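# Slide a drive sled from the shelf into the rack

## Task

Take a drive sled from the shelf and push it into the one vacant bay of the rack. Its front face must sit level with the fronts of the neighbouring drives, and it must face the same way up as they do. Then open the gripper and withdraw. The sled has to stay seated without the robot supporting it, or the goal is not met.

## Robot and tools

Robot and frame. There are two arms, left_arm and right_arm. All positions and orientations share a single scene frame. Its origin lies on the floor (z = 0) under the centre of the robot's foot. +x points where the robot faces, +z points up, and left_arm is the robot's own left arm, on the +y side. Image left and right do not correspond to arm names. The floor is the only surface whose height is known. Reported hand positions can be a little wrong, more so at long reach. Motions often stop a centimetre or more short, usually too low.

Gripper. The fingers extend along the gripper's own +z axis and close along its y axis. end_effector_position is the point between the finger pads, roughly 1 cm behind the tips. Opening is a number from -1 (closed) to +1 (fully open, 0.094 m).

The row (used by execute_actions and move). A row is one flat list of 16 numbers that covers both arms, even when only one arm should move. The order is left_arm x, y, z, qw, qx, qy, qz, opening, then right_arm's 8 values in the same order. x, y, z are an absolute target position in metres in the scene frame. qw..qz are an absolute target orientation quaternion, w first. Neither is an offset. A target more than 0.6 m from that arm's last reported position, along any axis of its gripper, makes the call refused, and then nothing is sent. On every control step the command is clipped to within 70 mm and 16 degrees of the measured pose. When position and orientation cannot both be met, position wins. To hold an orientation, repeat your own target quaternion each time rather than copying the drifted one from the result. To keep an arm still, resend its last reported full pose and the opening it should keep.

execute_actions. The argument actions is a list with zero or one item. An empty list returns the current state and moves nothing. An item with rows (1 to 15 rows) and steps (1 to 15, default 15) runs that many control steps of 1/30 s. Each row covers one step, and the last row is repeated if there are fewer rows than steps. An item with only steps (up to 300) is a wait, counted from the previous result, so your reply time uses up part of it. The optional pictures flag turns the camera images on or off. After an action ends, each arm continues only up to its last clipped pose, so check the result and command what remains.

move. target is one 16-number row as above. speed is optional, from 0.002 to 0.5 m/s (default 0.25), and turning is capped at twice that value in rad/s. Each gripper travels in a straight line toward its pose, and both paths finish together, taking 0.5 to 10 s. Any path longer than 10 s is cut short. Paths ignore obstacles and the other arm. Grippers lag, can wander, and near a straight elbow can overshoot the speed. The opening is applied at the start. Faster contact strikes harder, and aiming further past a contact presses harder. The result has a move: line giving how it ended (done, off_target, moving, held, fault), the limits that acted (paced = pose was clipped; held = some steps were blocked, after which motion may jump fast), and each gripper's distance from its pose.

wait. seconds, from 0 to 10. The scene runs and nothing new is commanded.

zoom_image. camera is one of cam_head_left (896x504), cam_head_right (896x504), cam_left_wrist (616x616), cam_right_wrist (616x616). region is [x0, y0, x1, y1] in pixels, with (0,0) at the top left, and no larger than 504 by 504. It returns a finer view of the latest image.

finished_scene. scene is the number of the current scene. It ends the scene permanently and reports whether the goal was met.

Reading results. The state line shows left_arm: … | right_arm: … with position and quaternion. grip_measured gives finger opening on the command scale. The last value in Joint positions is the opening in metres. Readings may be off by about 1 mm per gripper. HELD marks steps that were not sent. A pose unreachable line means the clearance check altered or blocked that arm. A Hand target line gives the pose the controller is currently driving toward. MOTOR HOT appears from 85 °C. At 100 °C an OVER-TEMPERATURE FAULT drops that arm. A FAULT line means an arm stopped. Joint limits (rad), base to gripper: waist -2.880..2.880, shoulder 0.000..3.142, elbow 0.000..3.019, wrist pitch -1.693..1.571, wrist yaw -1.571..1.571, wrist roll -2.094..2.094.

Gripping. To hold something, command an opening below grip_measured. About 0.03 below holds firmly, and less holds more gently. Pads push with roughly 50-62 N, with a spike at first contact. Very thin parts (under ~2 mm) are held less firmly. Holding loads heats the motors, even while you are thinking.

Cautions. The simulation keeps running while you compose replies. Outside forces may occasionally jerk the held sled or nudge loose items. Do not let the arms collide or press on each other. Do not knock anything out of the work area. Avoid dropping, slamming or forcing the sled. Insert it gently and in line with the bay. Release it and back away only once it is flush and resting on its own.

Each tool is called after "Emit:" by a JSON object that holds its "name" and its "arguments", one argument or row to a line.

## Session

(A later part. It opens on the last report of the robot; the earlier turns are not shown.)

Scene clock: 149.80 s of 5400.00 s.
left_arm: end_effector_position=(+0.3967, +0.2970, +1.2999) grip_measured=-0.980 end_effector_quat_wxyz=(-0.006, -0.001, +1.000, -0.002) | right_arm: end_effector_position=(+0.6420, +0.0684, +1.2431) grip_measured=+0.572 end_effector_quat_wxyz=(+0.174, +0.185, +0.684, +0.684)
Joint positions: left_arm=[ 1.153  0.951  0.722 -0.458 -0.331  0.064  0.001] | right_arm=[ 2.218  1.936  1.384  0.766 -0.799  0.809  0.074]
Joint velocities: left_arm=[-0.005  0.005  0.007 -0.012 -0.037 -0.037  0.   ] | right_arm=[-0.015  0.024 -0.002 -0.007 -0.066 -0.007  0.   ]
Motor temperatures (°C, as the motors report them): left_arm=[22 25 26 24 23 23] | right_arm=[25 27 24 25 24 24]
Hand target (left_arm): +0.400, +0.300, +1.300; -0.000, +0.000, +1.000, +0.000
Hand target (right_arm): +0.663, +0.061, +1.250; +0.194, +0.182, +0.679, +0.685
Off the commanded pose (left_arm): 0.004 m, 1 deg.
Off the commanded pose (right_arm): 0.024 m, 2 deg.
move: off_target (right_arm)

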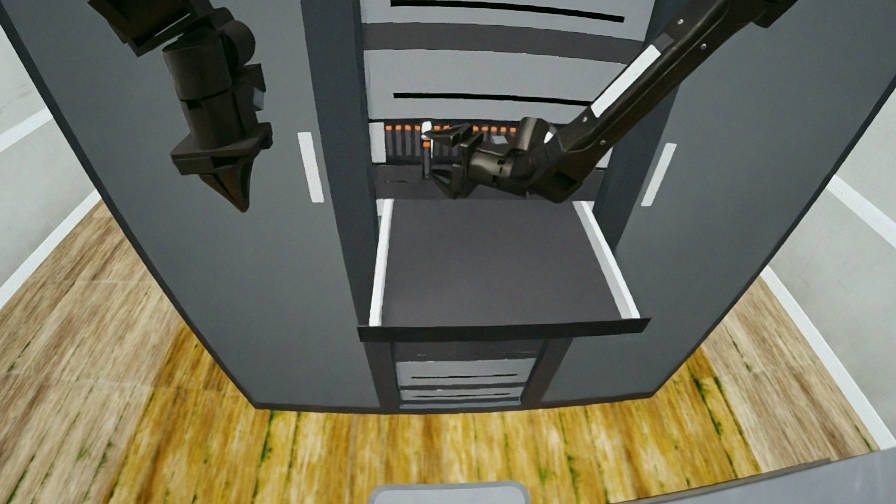

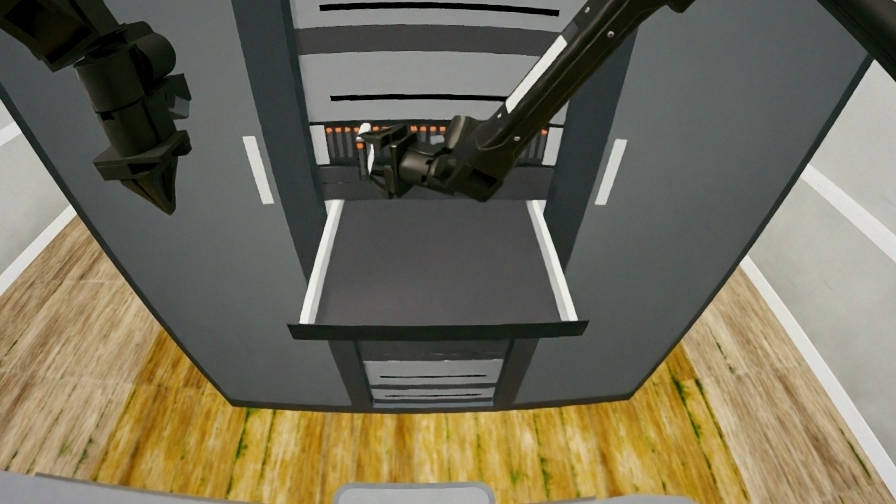

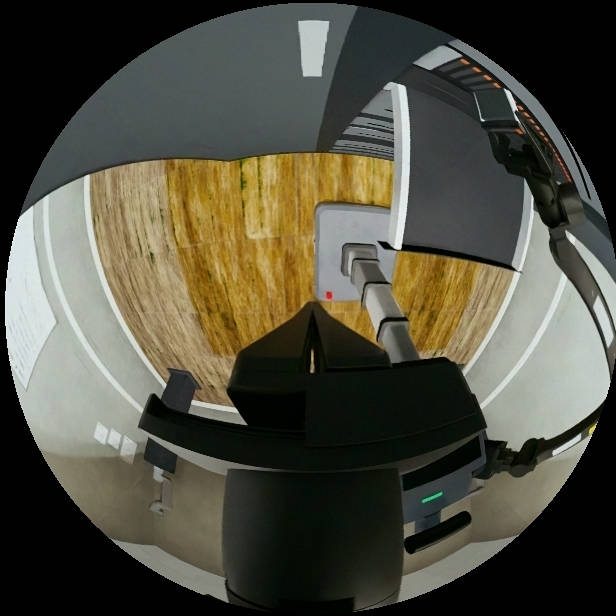

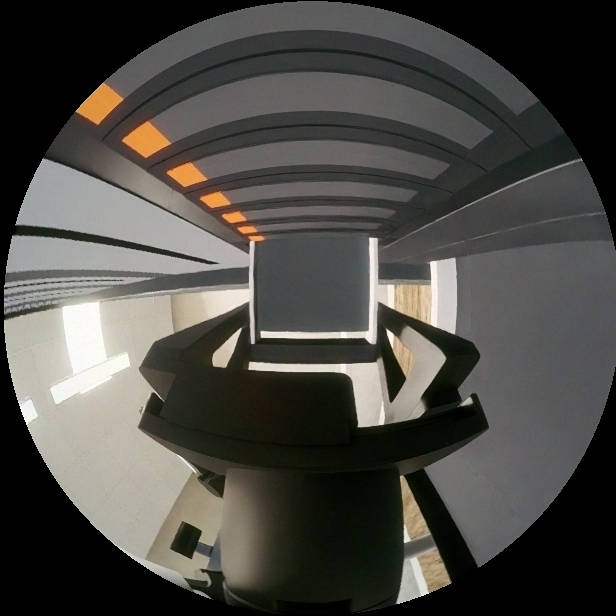

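Emit:
{"name": "move", "arguments": {
  "target": [0.40,0.3,1.3,0,0,1,0,-1,0.644,0.066,1.247,0.18,0.184,0.683,0.684,1],
  "speed": 0.025
}}

Emit:
{"name": "move", "arguments": {
  "target": [0.40,0.3,1.3,0,0,1,0,-1,0.58,0.05,1.25,0.30,0.30,0.64,0.64,1],
  "speed": 0.1
}}

Scene clock: 156.23 s of 5400.00 s.
left_arm: end_effector_position=(+0.3967, +0.2970, +1.2999) grip_measured=-0.980 end_effector_quat_wxyz=(-0.006, -0.001, +1.000, -0.002) | right_arm: end_effector_position=(+0.6411, +0.0686, +1.2425) grip_measured=+1.000 end_effector_quat_wxyz=(+0.173, +0.185, +0.684, +0.684)
Joint positions: left_arm=[ 1.153  0.951  0.722 -0.458 -0.331  0.064  0.001] | right_arm=[ 2.218  1.937  1.382  0.766 -0.799  0.809  0.094]
Joint velocities: left_arm=[ 0.005 -0.005 -0.027 -0.002 -0.022  0.081 -0.   ] | right_arm=[ 0.015 -0.015 -0.002 -0.007 -0.051  0.022  0.   ]
Motor temperatures (°C, as the motors report them): left_arm=[22 25 26 24 23 23] | right_arm=[25 27 25 25 24 24]
Hand target (left_arm): +0.400, +0.300, +1.300; -0.000, +0.000, +1.000, +0.000
Hand target (right_arm): +0.644, +0.066, +1.247; +0.180, +0.184, +0.683, +0.684
Off the commanded pose (left_arm): 0.004 m, 1 deg.
Off the commanded pose (right_arm): 0.006 m, 1 deg.
After step 90, 2.73 s passed at rest.
move: done

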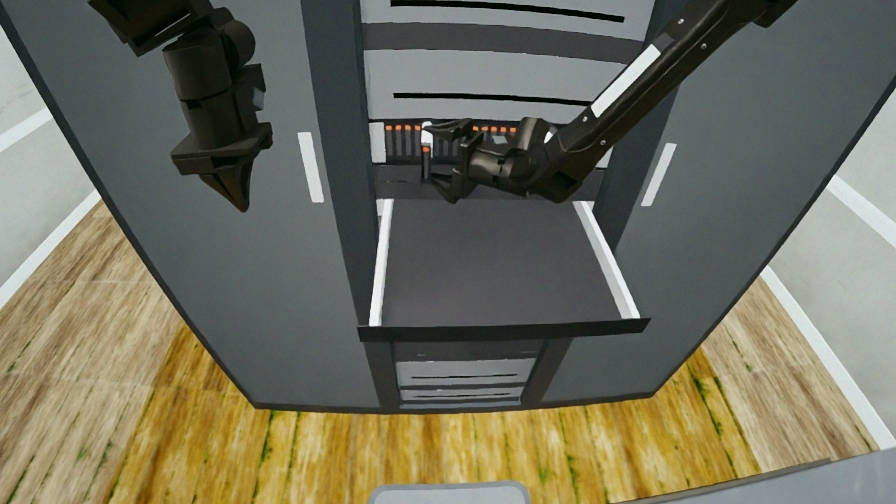

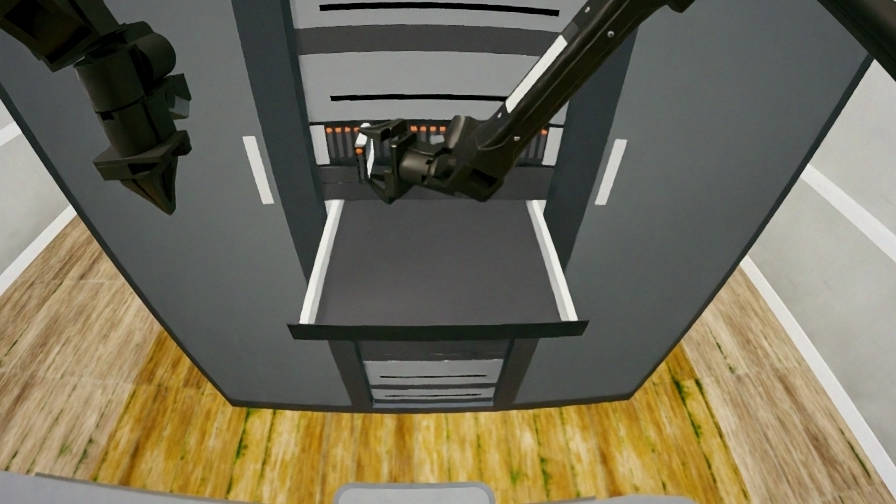

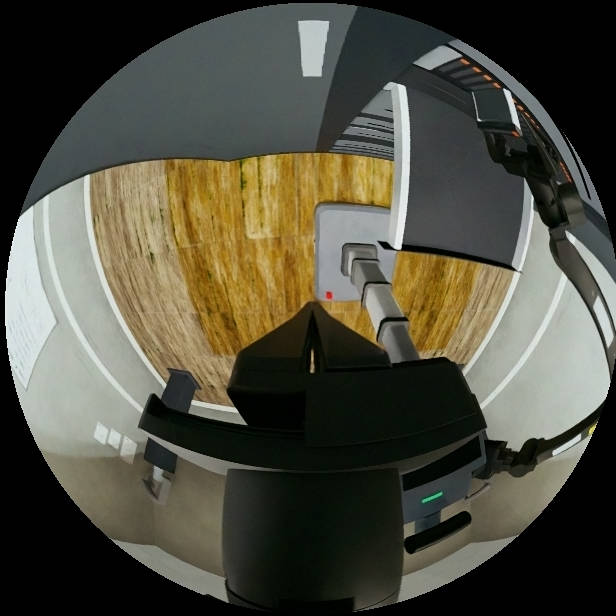

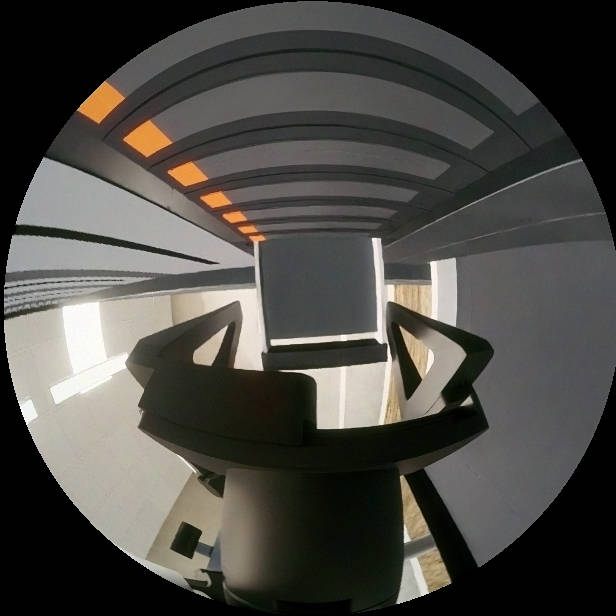

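Scene clock: 158.40 s of 5400.00 s.
left_arm: end_effector_position=(+0.3967, +0.2970, +1.2999) grip_measured=-0.980 end_effector_quat_wxyz=(-0.006, -0.001, +1.000, -0.002) | right_arm: end_effector_position=(+0.5862, +0.0368, +1.2428) grip_measured=+1.000 end_effector_quat_wxyz=(+0.305, +0.299, +0.648, +0.631)
Joint positions: left_arm=[ 1.153  0.951  0.722 -0.458 -0.331  0.064  0.001] | right_arm=[ 2.25   1.991  1.134  1.343 -0.473  0.935  0.094]
Joint velocities: left_arm=[-0.015  0.005 -0.002  0.017  0.037 -0.066 -0.   ] | right_arm=[-0.015 -0.024 -0.022  0.012 -0.037 -0.081  0.   ]
Motor temperatures (°C, as the motors report them): left_arm=[22 25 26 24 23 23] | right_arm=[25 27 24 25 24 24]
Hand target (left_arm): +0.400, +0.300, +1.300; -0.000, +0.000, +1.000, +0.000
Hand target (right_arm): +0.581, +0.049, +1.250; +0.300, +0.300, +0.641, +0.640
Off the commanded pose (left_arm): 0.004 m, 1 deg.
Off the commanded pose (right_arm): 0.016 m, 2 deg.
move: off_target (right_arm)

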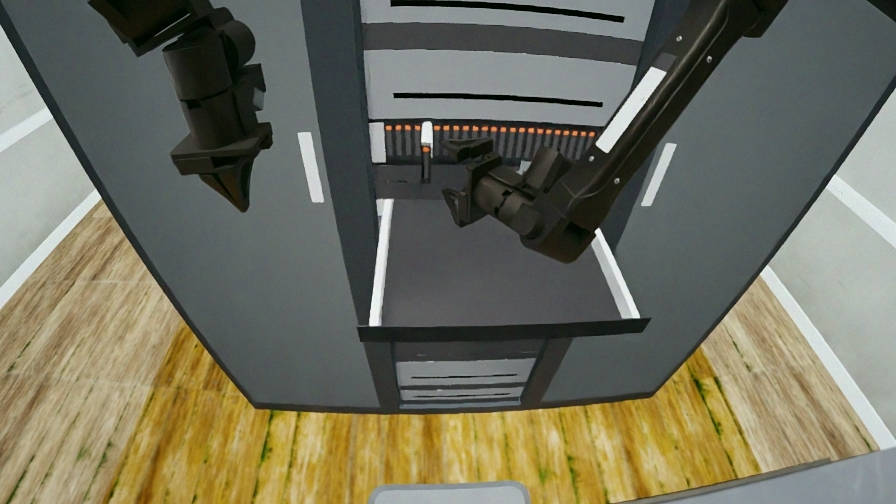

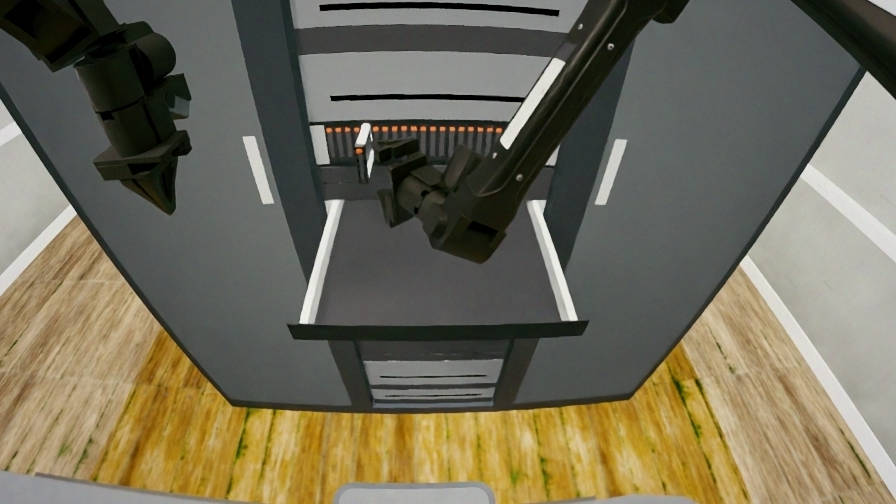

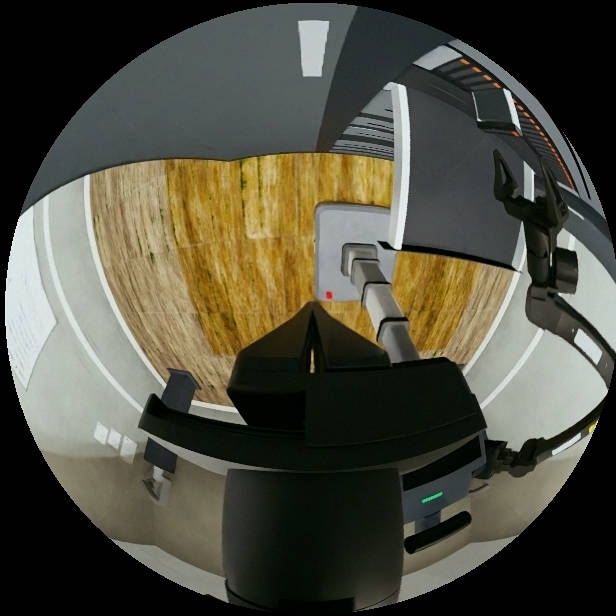

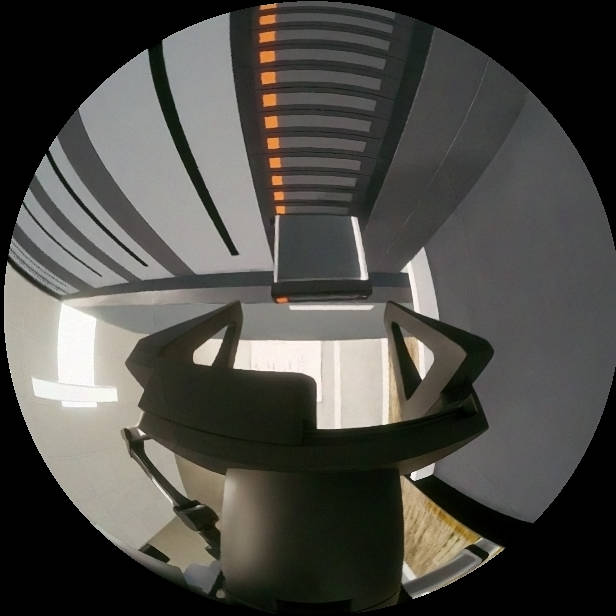

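Emit:
{"name": "move", "arguments": {
  "target": [0.40,0.3,1.3,0,0,1,0,-1,0.583,0.076,1.258,0.30,0.30,0.64,0.64,-1],
  "speed": 0.05
}}

Emit:
{"name": "zoom_image", "arguments": {
  "camera": "cam_head_left",
  "region": [370, 105, 490, 215]
}}

Scene clock: 162.63 s of 5400.00 s.
left_arm: end_effector_position=(+0.3967, +0.2970, +1.2999) grip_measured=-0.980 end_effector_quat_wxyz=(-0.006, -0.001, +1.000, -0.002) | right_arm: end_effector_position=(+0.5859, +0.0628, +1.2560) grip_measured=-0.996 end_effector_quat_wxyz=(+0.303, +0.304, +0.640, +0.637)
Joint positions: left_arm=[ 1.153  0.951  0.722 -0.458 -0.331  0.064  0.001] | right_arm=[ 2.3    2.003  1.151  1.341 -0.432  0.933  0.   ]
Joint velocities: left_arm=[-0.005 -0.015 -0.002  0.002 -0.037 -0.022  0.   ] | right_arm=[-0.005  0.015 -0.002  0.007  0.007  0.022 -0.   ]
Motor temperatures (°C, as the motors report them): left_arm=[22 25 26 24 23 23] | right_arm=[25 27 24 25 24 24]
Hand target (left_arm): +0.400, +0.300, +1.300; -0.000, +0.000, +1.000, +0.000
Hand target (right_arm): +0.582, +0.075, +1.259; +0.300, +0.300, +0.640, +0.640
Off the commanded pose (left_arm): 0.004 m, 1 deg.
Off the commanded pose (right_arm): 0.014 m, 1 deg.
After step 90, 0.03 s passed at rest.
move: off_target (right_arm)

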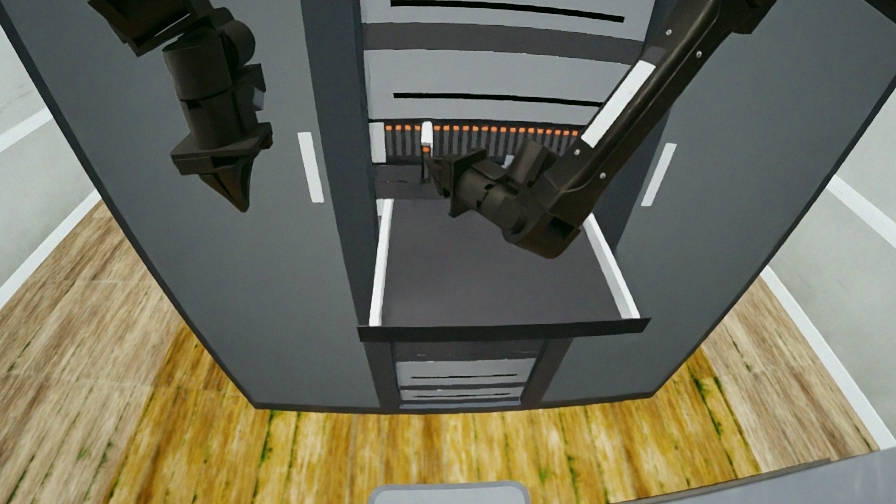

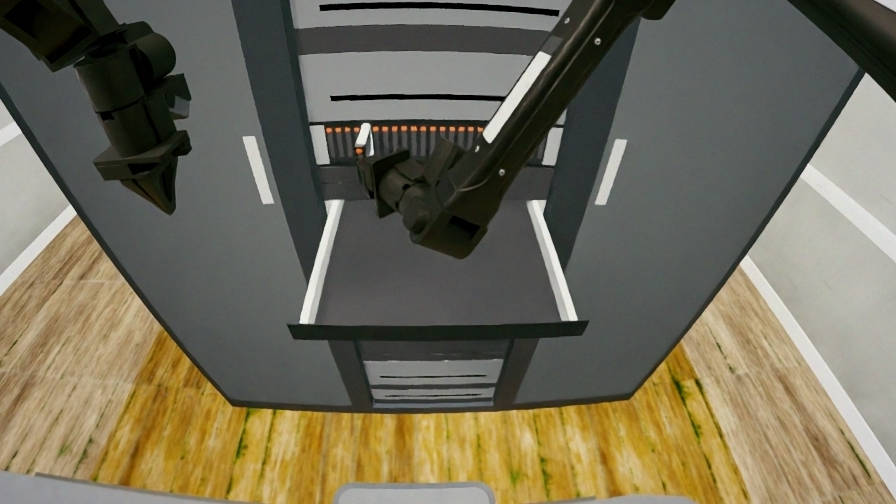

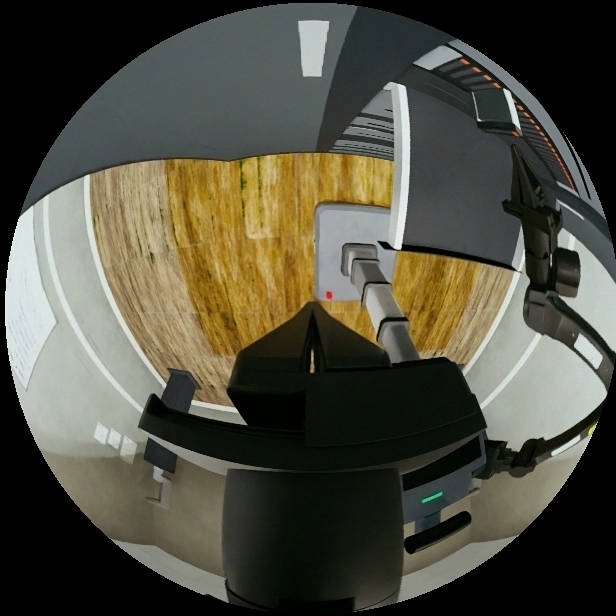

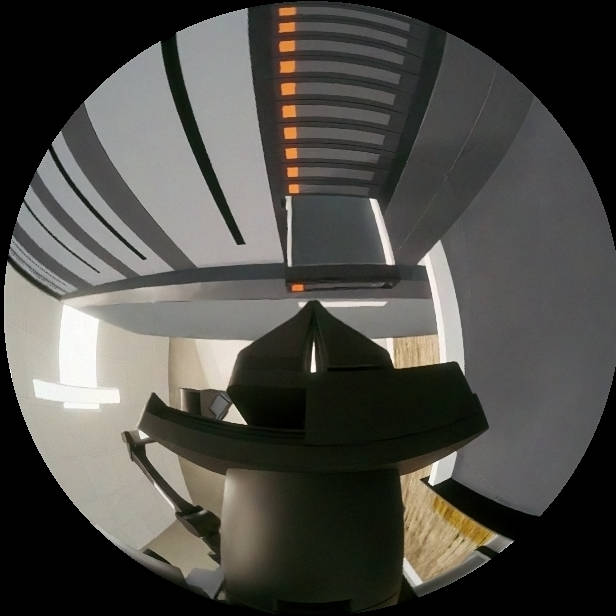

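Region (370, 105, 490, 215) of cam_head_left's 896x504 image, scaled by 4.200, with more detail than that image has; it fills the top 462 rows of this view, and the rest is white.

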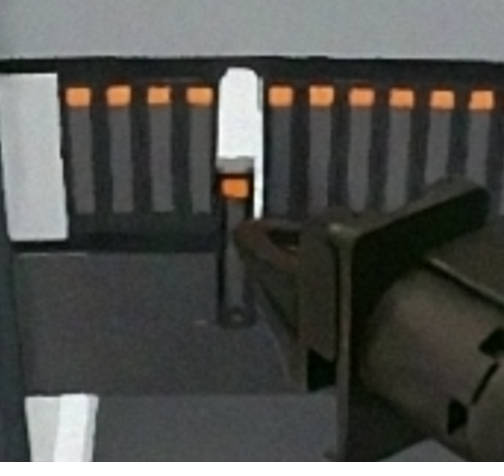

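Emit:
{"name": "move", "arguments": {
  "target": [0.40,0.3,1.3,0,0,1,0,-1,0.66,0.064,1.256,0.30,0.30,0.64,0.64,-1],
  "speed": 0.03
}}

Emit:
{"name": "zoom_image", "arguments": {
  "camera": "cam_head_left",
  "region": [370, 105, 490, 215]
}}

Scene clock: 168.03 s of 5400.00 s.
left_arm: end_effector_position=(+0.3967, +0.2970, +1.2999) grip_measured=-0.980 end_effector_quat_wxyz=(-0.006, -0.001, +1.000, -0.002) | right_arm: end_effector_position=(+0.6425, +0.0766, +1.2529) grip_measured=-0.996 end_effector_quat_wxyz=(+0.288, +0.298, +0.646, +0.642)
Joint positions: left_arm=[ 1.153  0.951  0.722 -0.458 -0.331  0.064  0.001] | right_arm=[ 2.298  2.003  1.313  1.152 -0.458  0.932  0.   ]
Joint velocities: left_arm=[ 0.005 -0.005 -0.002 -0.012 -0.051 -0.007 -0.001] | right_arm=[-0.005 -0.015  0.007 -0.002  0.051 -0.022 -0.   ]
Motor temperatures (°C, as the motors report them): left_arm=[22 25 26 24 23 23] | right_arm=[25 27 24 25 24 24]
Hand target (left_arm): +0.400, +0.300, +1.300; -0.000, +0.000, +1.000, +0.000
Hand target (right_arm): +0.659, +0.065, +1.257; +0.300, +0.300, +0.640, +0.640
Off the commanded pose (left_arm): 0.004 m, 1 deg.
Off the commanded pose (right_arm): 0.022 m, 2 deg.
move: off_target (right_arm)

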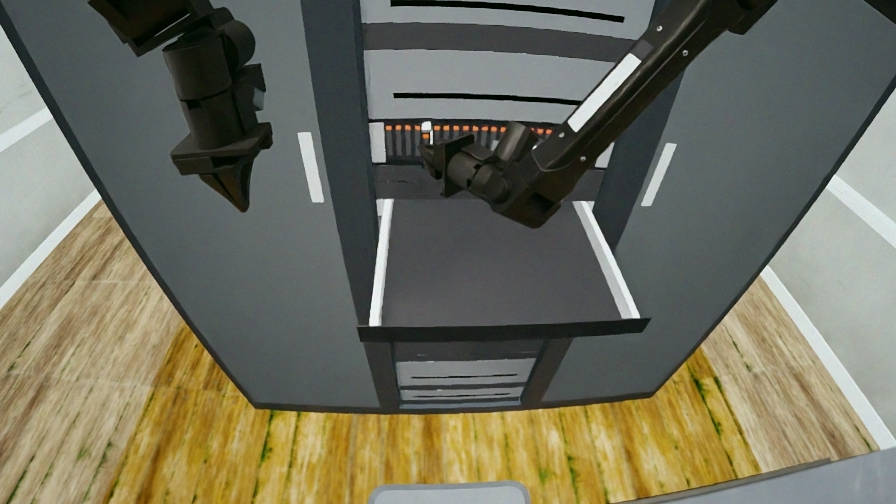

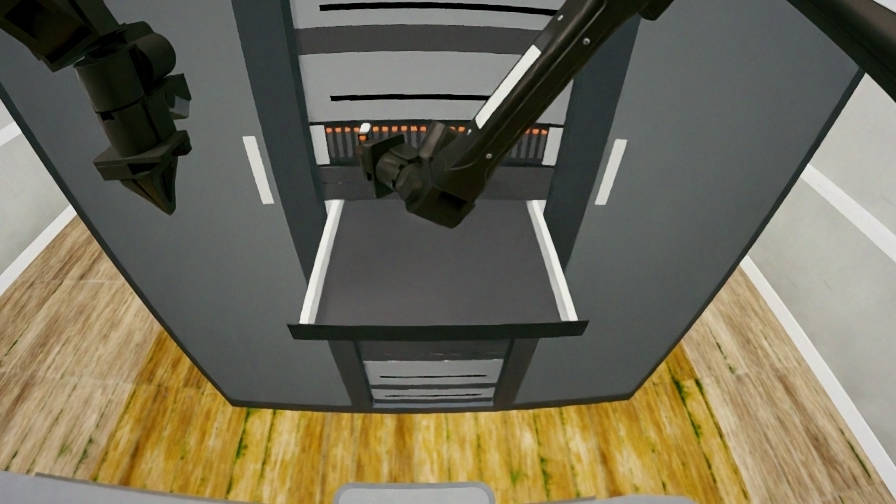

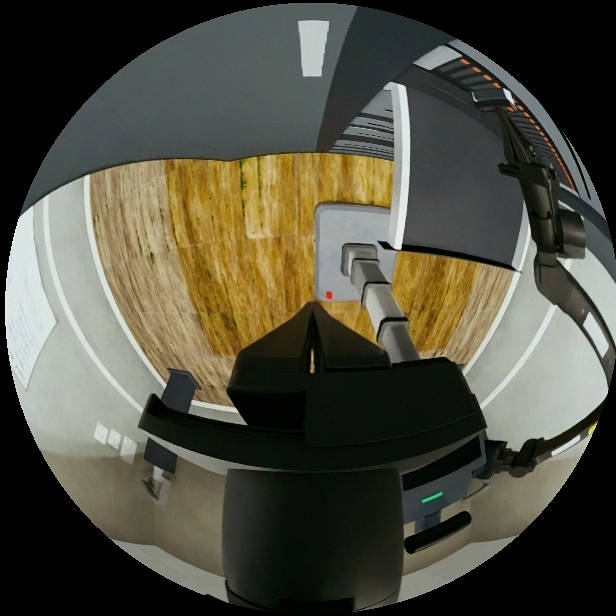

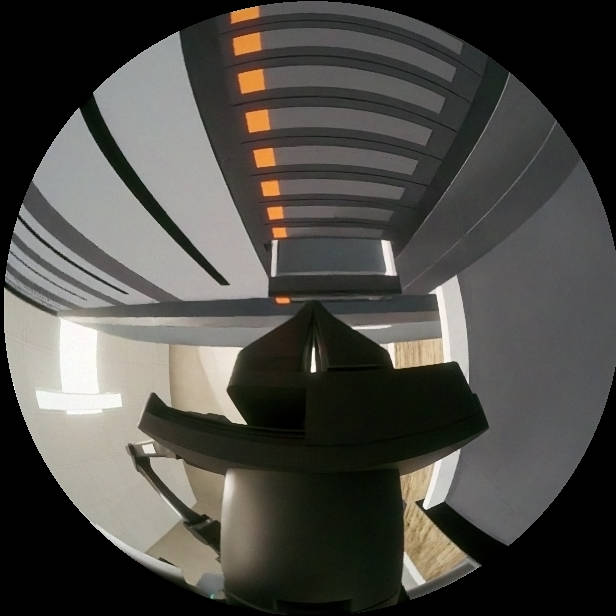

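Region (370, 105, 490, 215) of cam_head_left's 896x504 image, scaled by 4.200, with more detail than that image has; it fills the top 462 rows of this view, and the rest is white.

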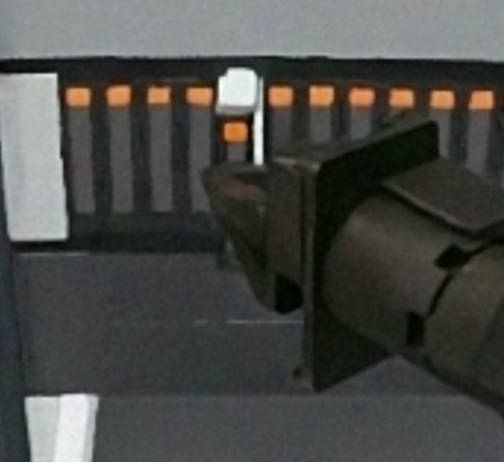

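Emit:
{"name": "move", "arguments": {
  "target": [0.40,0.3,1.3,0,0,1,0,-1,0.656,0.054,1.248,0.30,0.30,0.64,0.64,-1],
  "speed": 0.03
}}

Emit:
{"name": "move", "arguments": {
  "target": [0.40,0.3,1.3,0,0,1,0,-1,0.685,0.054,1.248,0.30,0.30,0.64,0.64,-1],
  "speed": 0.025
}}

Emit:
{"name": "zoom_image", "arguments": {
  "camera": "cam_head_left",
  "region": [370, 105, 490, 215]
}}

Scene clock: 173.10 s of 5400.00 s.
left_arm: end_effector_position=(+0.3967, +0.2970, +1.2999) grip_measured=-0.980 end_effector_quat_wxyz=(-0.006, -0.001, +1.000, -0.002) | right_arm: end_effector_position=(+0.6439, +0.0656, +1.2450) grip_measured=-0.996 end_effector_quat_wxyz=(+0.287, +0.299, +0.647, +0.640)
Joint positions: left_arm=[ 1.153  0.951  0.722 -0.458 -0.331  0.064  0.001] | right_arm=[ 2.276  2.003  1.313  1.152 -0.475  0.942  0.   ]
Joint velocities: left_arm=[ 0.005  0.005 -0.012 -0.017 -0.022 -0.037 -0.   ] | right_arm=[-0.005  0.015 -0.017 -0.012 -0.022 -0.066  0.   ]
Motor temperatures (°C, as the motors report them): left_arm=[22 25 26 24 23 23] | right_arm=[25 27 24 25 24 24]
Hand target (left_arm): +0.400, +0.300, +1.300; -0.000, +0.000, +1.000, +0.000
Hand target (right_arm): +0.656, +0.054, +1.248; +0.300, +0.300, +0.640, +0.640
Off the commanded pose (left_arm): 0.004 m, 1 deg.
Off the commanded pose (right_arm): 0.017 m, 2 deg.
After step 90, 0.83 s passed at rest.
move: off_target (right_arm)

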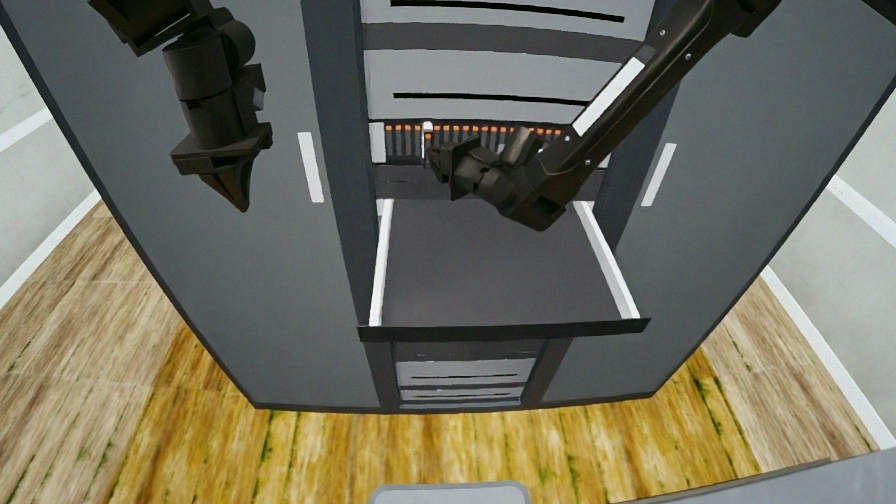

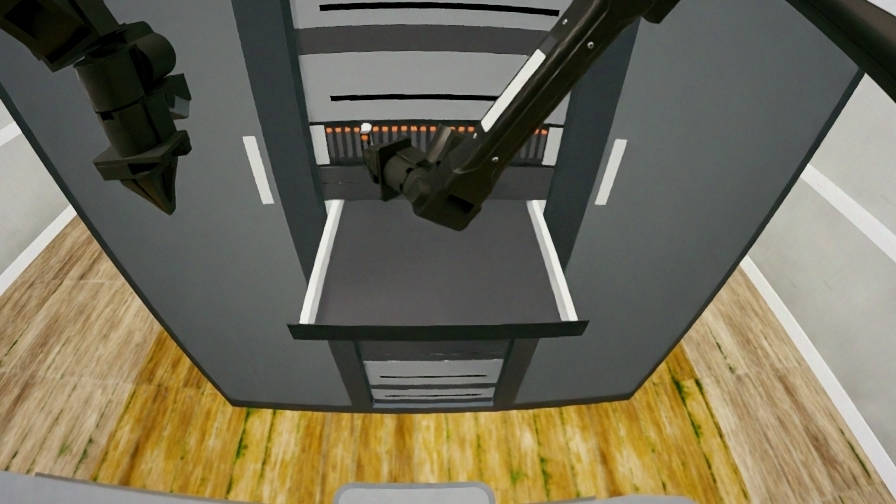

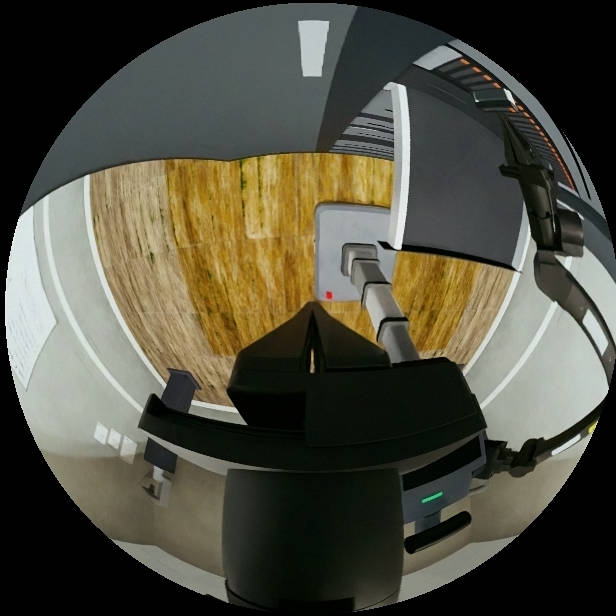

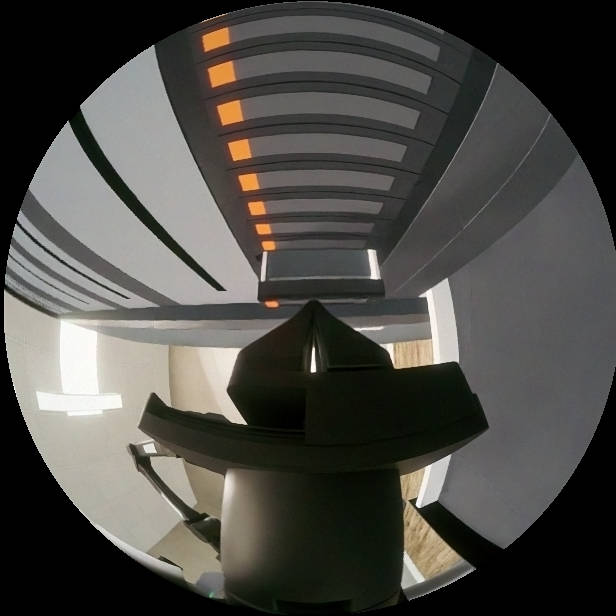

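Scene clock: 175.03 s of 5400.00 s.
left_arm: end_effector_position=(+0.3967, +0.2970, +1.2999) grip_measured=-0.980 end_effector_quat_wxyz=(-0.006, -0.001, +1.000, -0.002) | right_arm: end_effector_position=(+0.6663, +0.0677, +1.2481) grip_measured=-0.996 end_effector_quat_wxyz=(+0.286, +0.297, +0.646, +0.643)
Joint positions: left_arm=[ 1.153  0.951  0.722 -0.458 -0.331  0.064  0.001] | right_arm=[ 2.276  2.003  1.373  1.094 -0.483  0.945  0.   ]
Joint velocities: left_arm=[ 0.015 -0.005 -0.002  0.027  0.066 -0.007 -0.   ] | right_arm=[-0.005 -0.005 -0.012  0.007 -0.051 -0.022 -0.   ]
Motor temperatures (°C, as the motors report them): left_arm=[22 25 26 24 23 23] | right_arm=[25 27 24 25 24 24]
Hand target (left_arm): +0.400, +0.300, +1.300; -0.000, +0.000, +1.000, +0.000
Hand target (right_arm): +0.684, +0.054, +1.249; +0.300, +0.300, +0.640, +0.640
Off the commanded pose (left_arm): 0.004 m, 1 deg.
Off the commanded pose (right_arm): 0.023 m, 2 deg.
move: off_target (right_arm)

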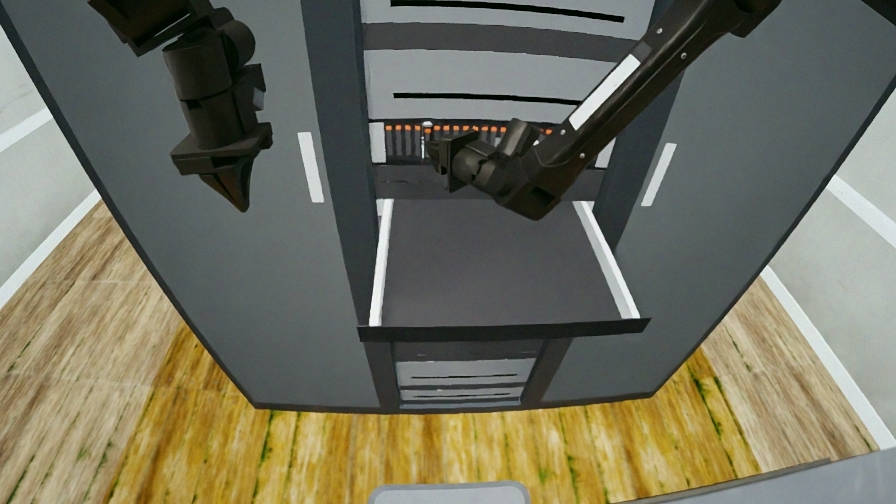

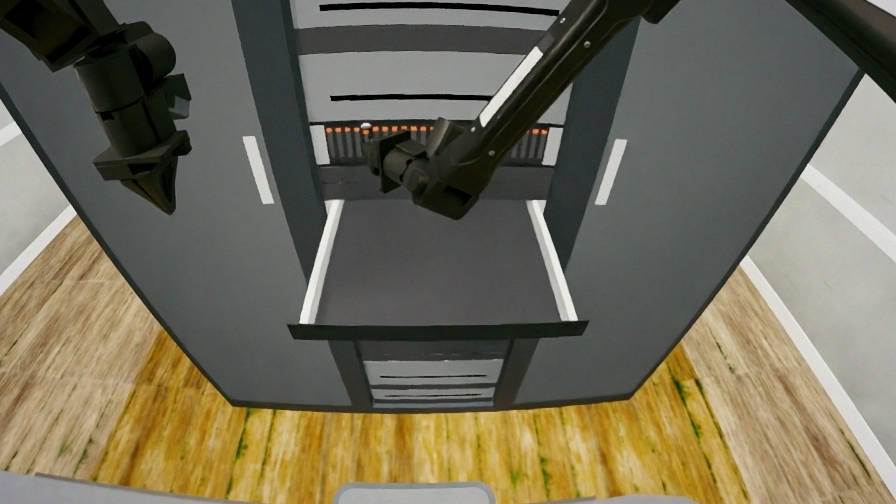

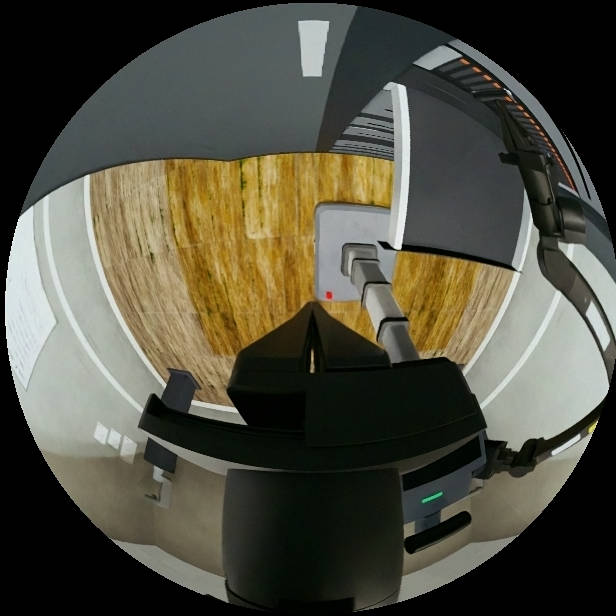

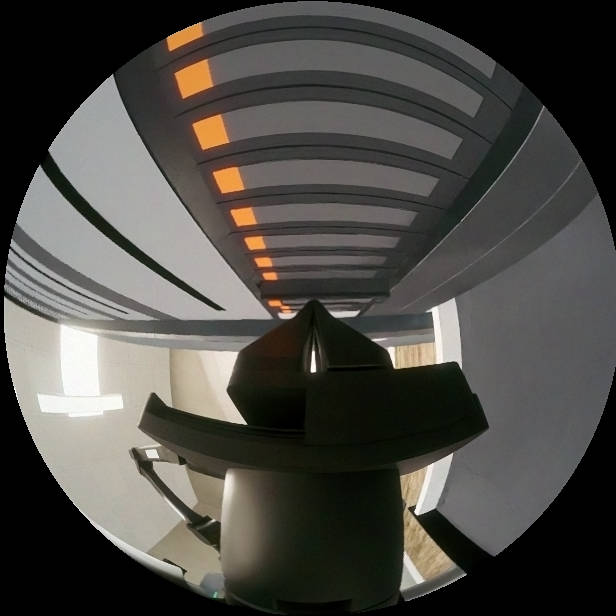

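Region (370, 105, 490, 215) of cam_head_left's 896x504 image, scaled by 4.200, with more detail than that image has; it fills the top 462 rows of this view, and the rest is white.

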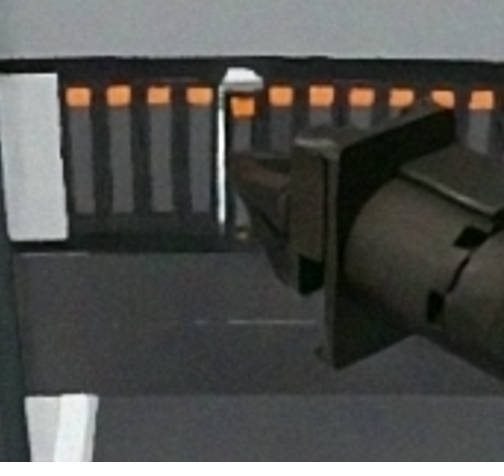

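Emit:
{"name": "move", "arguments": {
  "target": [0.40,0.3,1.3,0,0,1,0,-1,0.70,0.058,1.251,0.30,0.30,0.64,0.64,-1],
  "speed": 0.02
}}

Emit:
{"name": "zoom_image", "arguments": {
  "camera": "cam_right_wrist",
  "region": [230, 230, 410, 340]
}}

Emit:
{"name": "zoom_image", "arguments": {
  "camera": "cam_head_left",
  "region": [370, 105, 490, 215]
}}

Scene clock: 180.40 s of 5400.00 s.
left_arm: end_effector_position=(+0.3967, +0.2970, +1.2999) grip_measured=-0.980 end_effector_quat_wxyz=(-0.006, -0.001, +1.000, -0.002) | right_arm: end_effector_position=(+0.6788, +0.0692, +1.2484) grip_measured=-0.996 end_effector_quat_wxyz=(+0.283, +0.297, +0.647, +0.642)
Joint positions: left_arm=[ 1.153  0.951  0.722 -0.458 -0.331  0.064  0.001] | right_arm=[ 2.276  2.003  1.408  1.052 -0.483  0.945  0.   ]
Joint velocities: left_arm=[-0.005 -0.005  0.002 -0.027 -0.007 -0.007 -0.001] | right_arm=[ 0.005  0.005 -0.007 -0.007 -0.007 -0.037  0.001]
Motor temperatures (°C, as the motors report them): left_arm=[22 25 26 24 23 23] | right_arm=[25 27 25 25 24 24]
Hand target (left_arm): +0.400, +0.300, +1.300; -0.000, +0.000, +1.000, +0.000
Hand target (right_arm): +0.699, +0.058, +1.252; +0.300, +0.300, +0.640, +0.640
Off the commanded pose (left_arm): 0.004 m, 1 deg.
Off the commanded pose (right_arm): 0.024 m, 2 deg.
After step 90, 0.40 s passed at rest.
move: off_target (right_arm)

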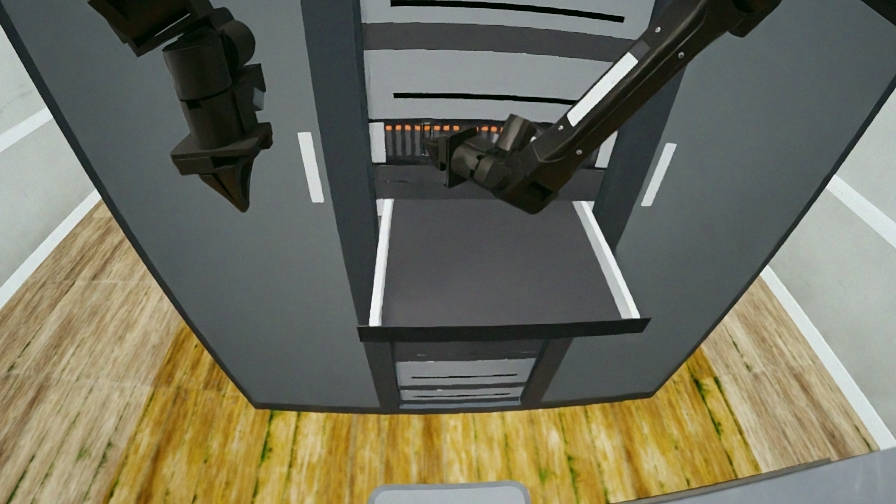

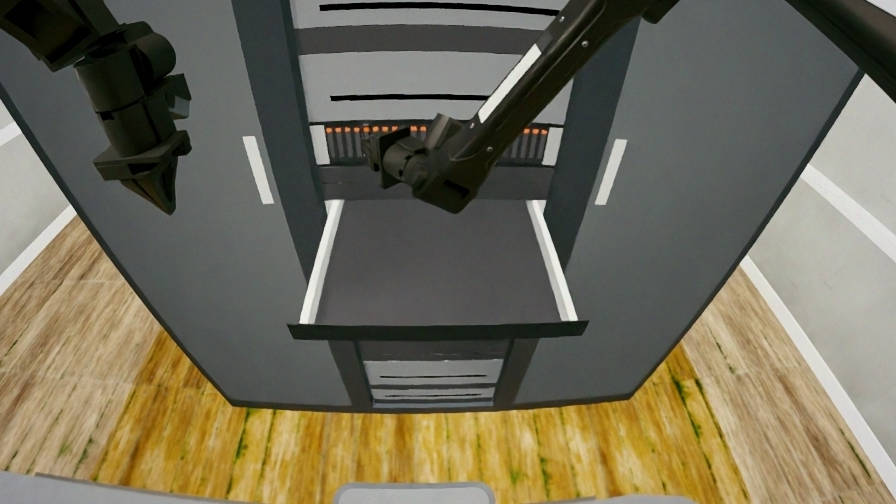

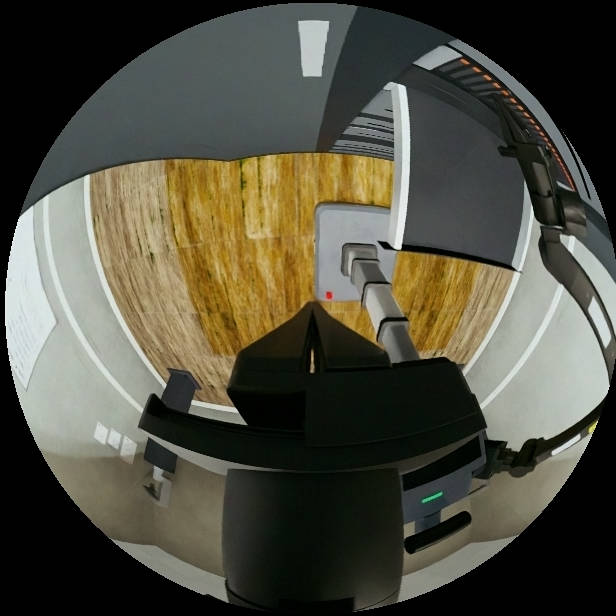

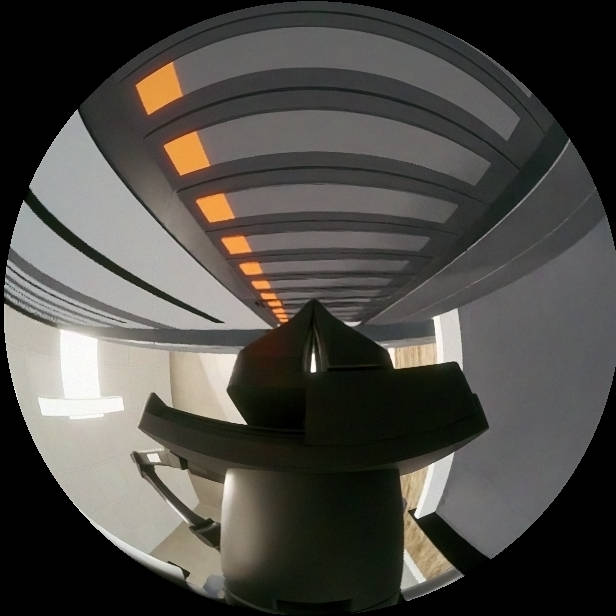

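Region (230, 230, 410, 340) of cam_right_wrist's 616x616 image, scaled by 2.800, with more detail than that image has.

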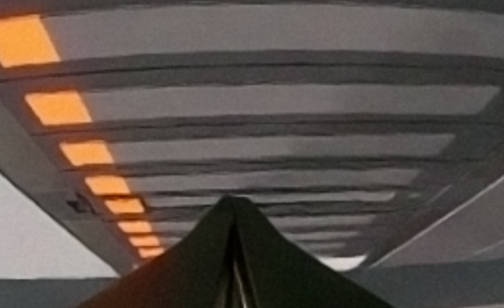

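Region (370, 105, 490, 215) of cam_head_left's 896x504 image, scaled by 4.200, with more detail than that image has; it fills the top 462 rows of this view, and the rest is white.

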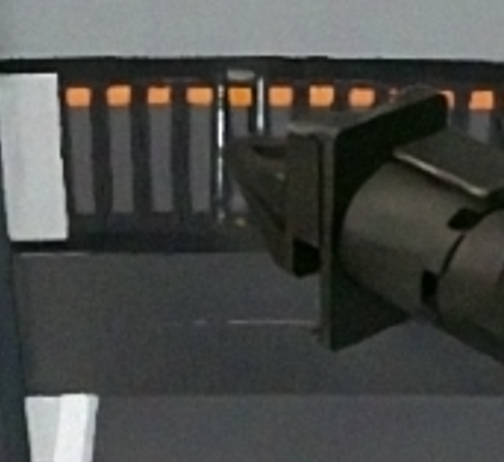

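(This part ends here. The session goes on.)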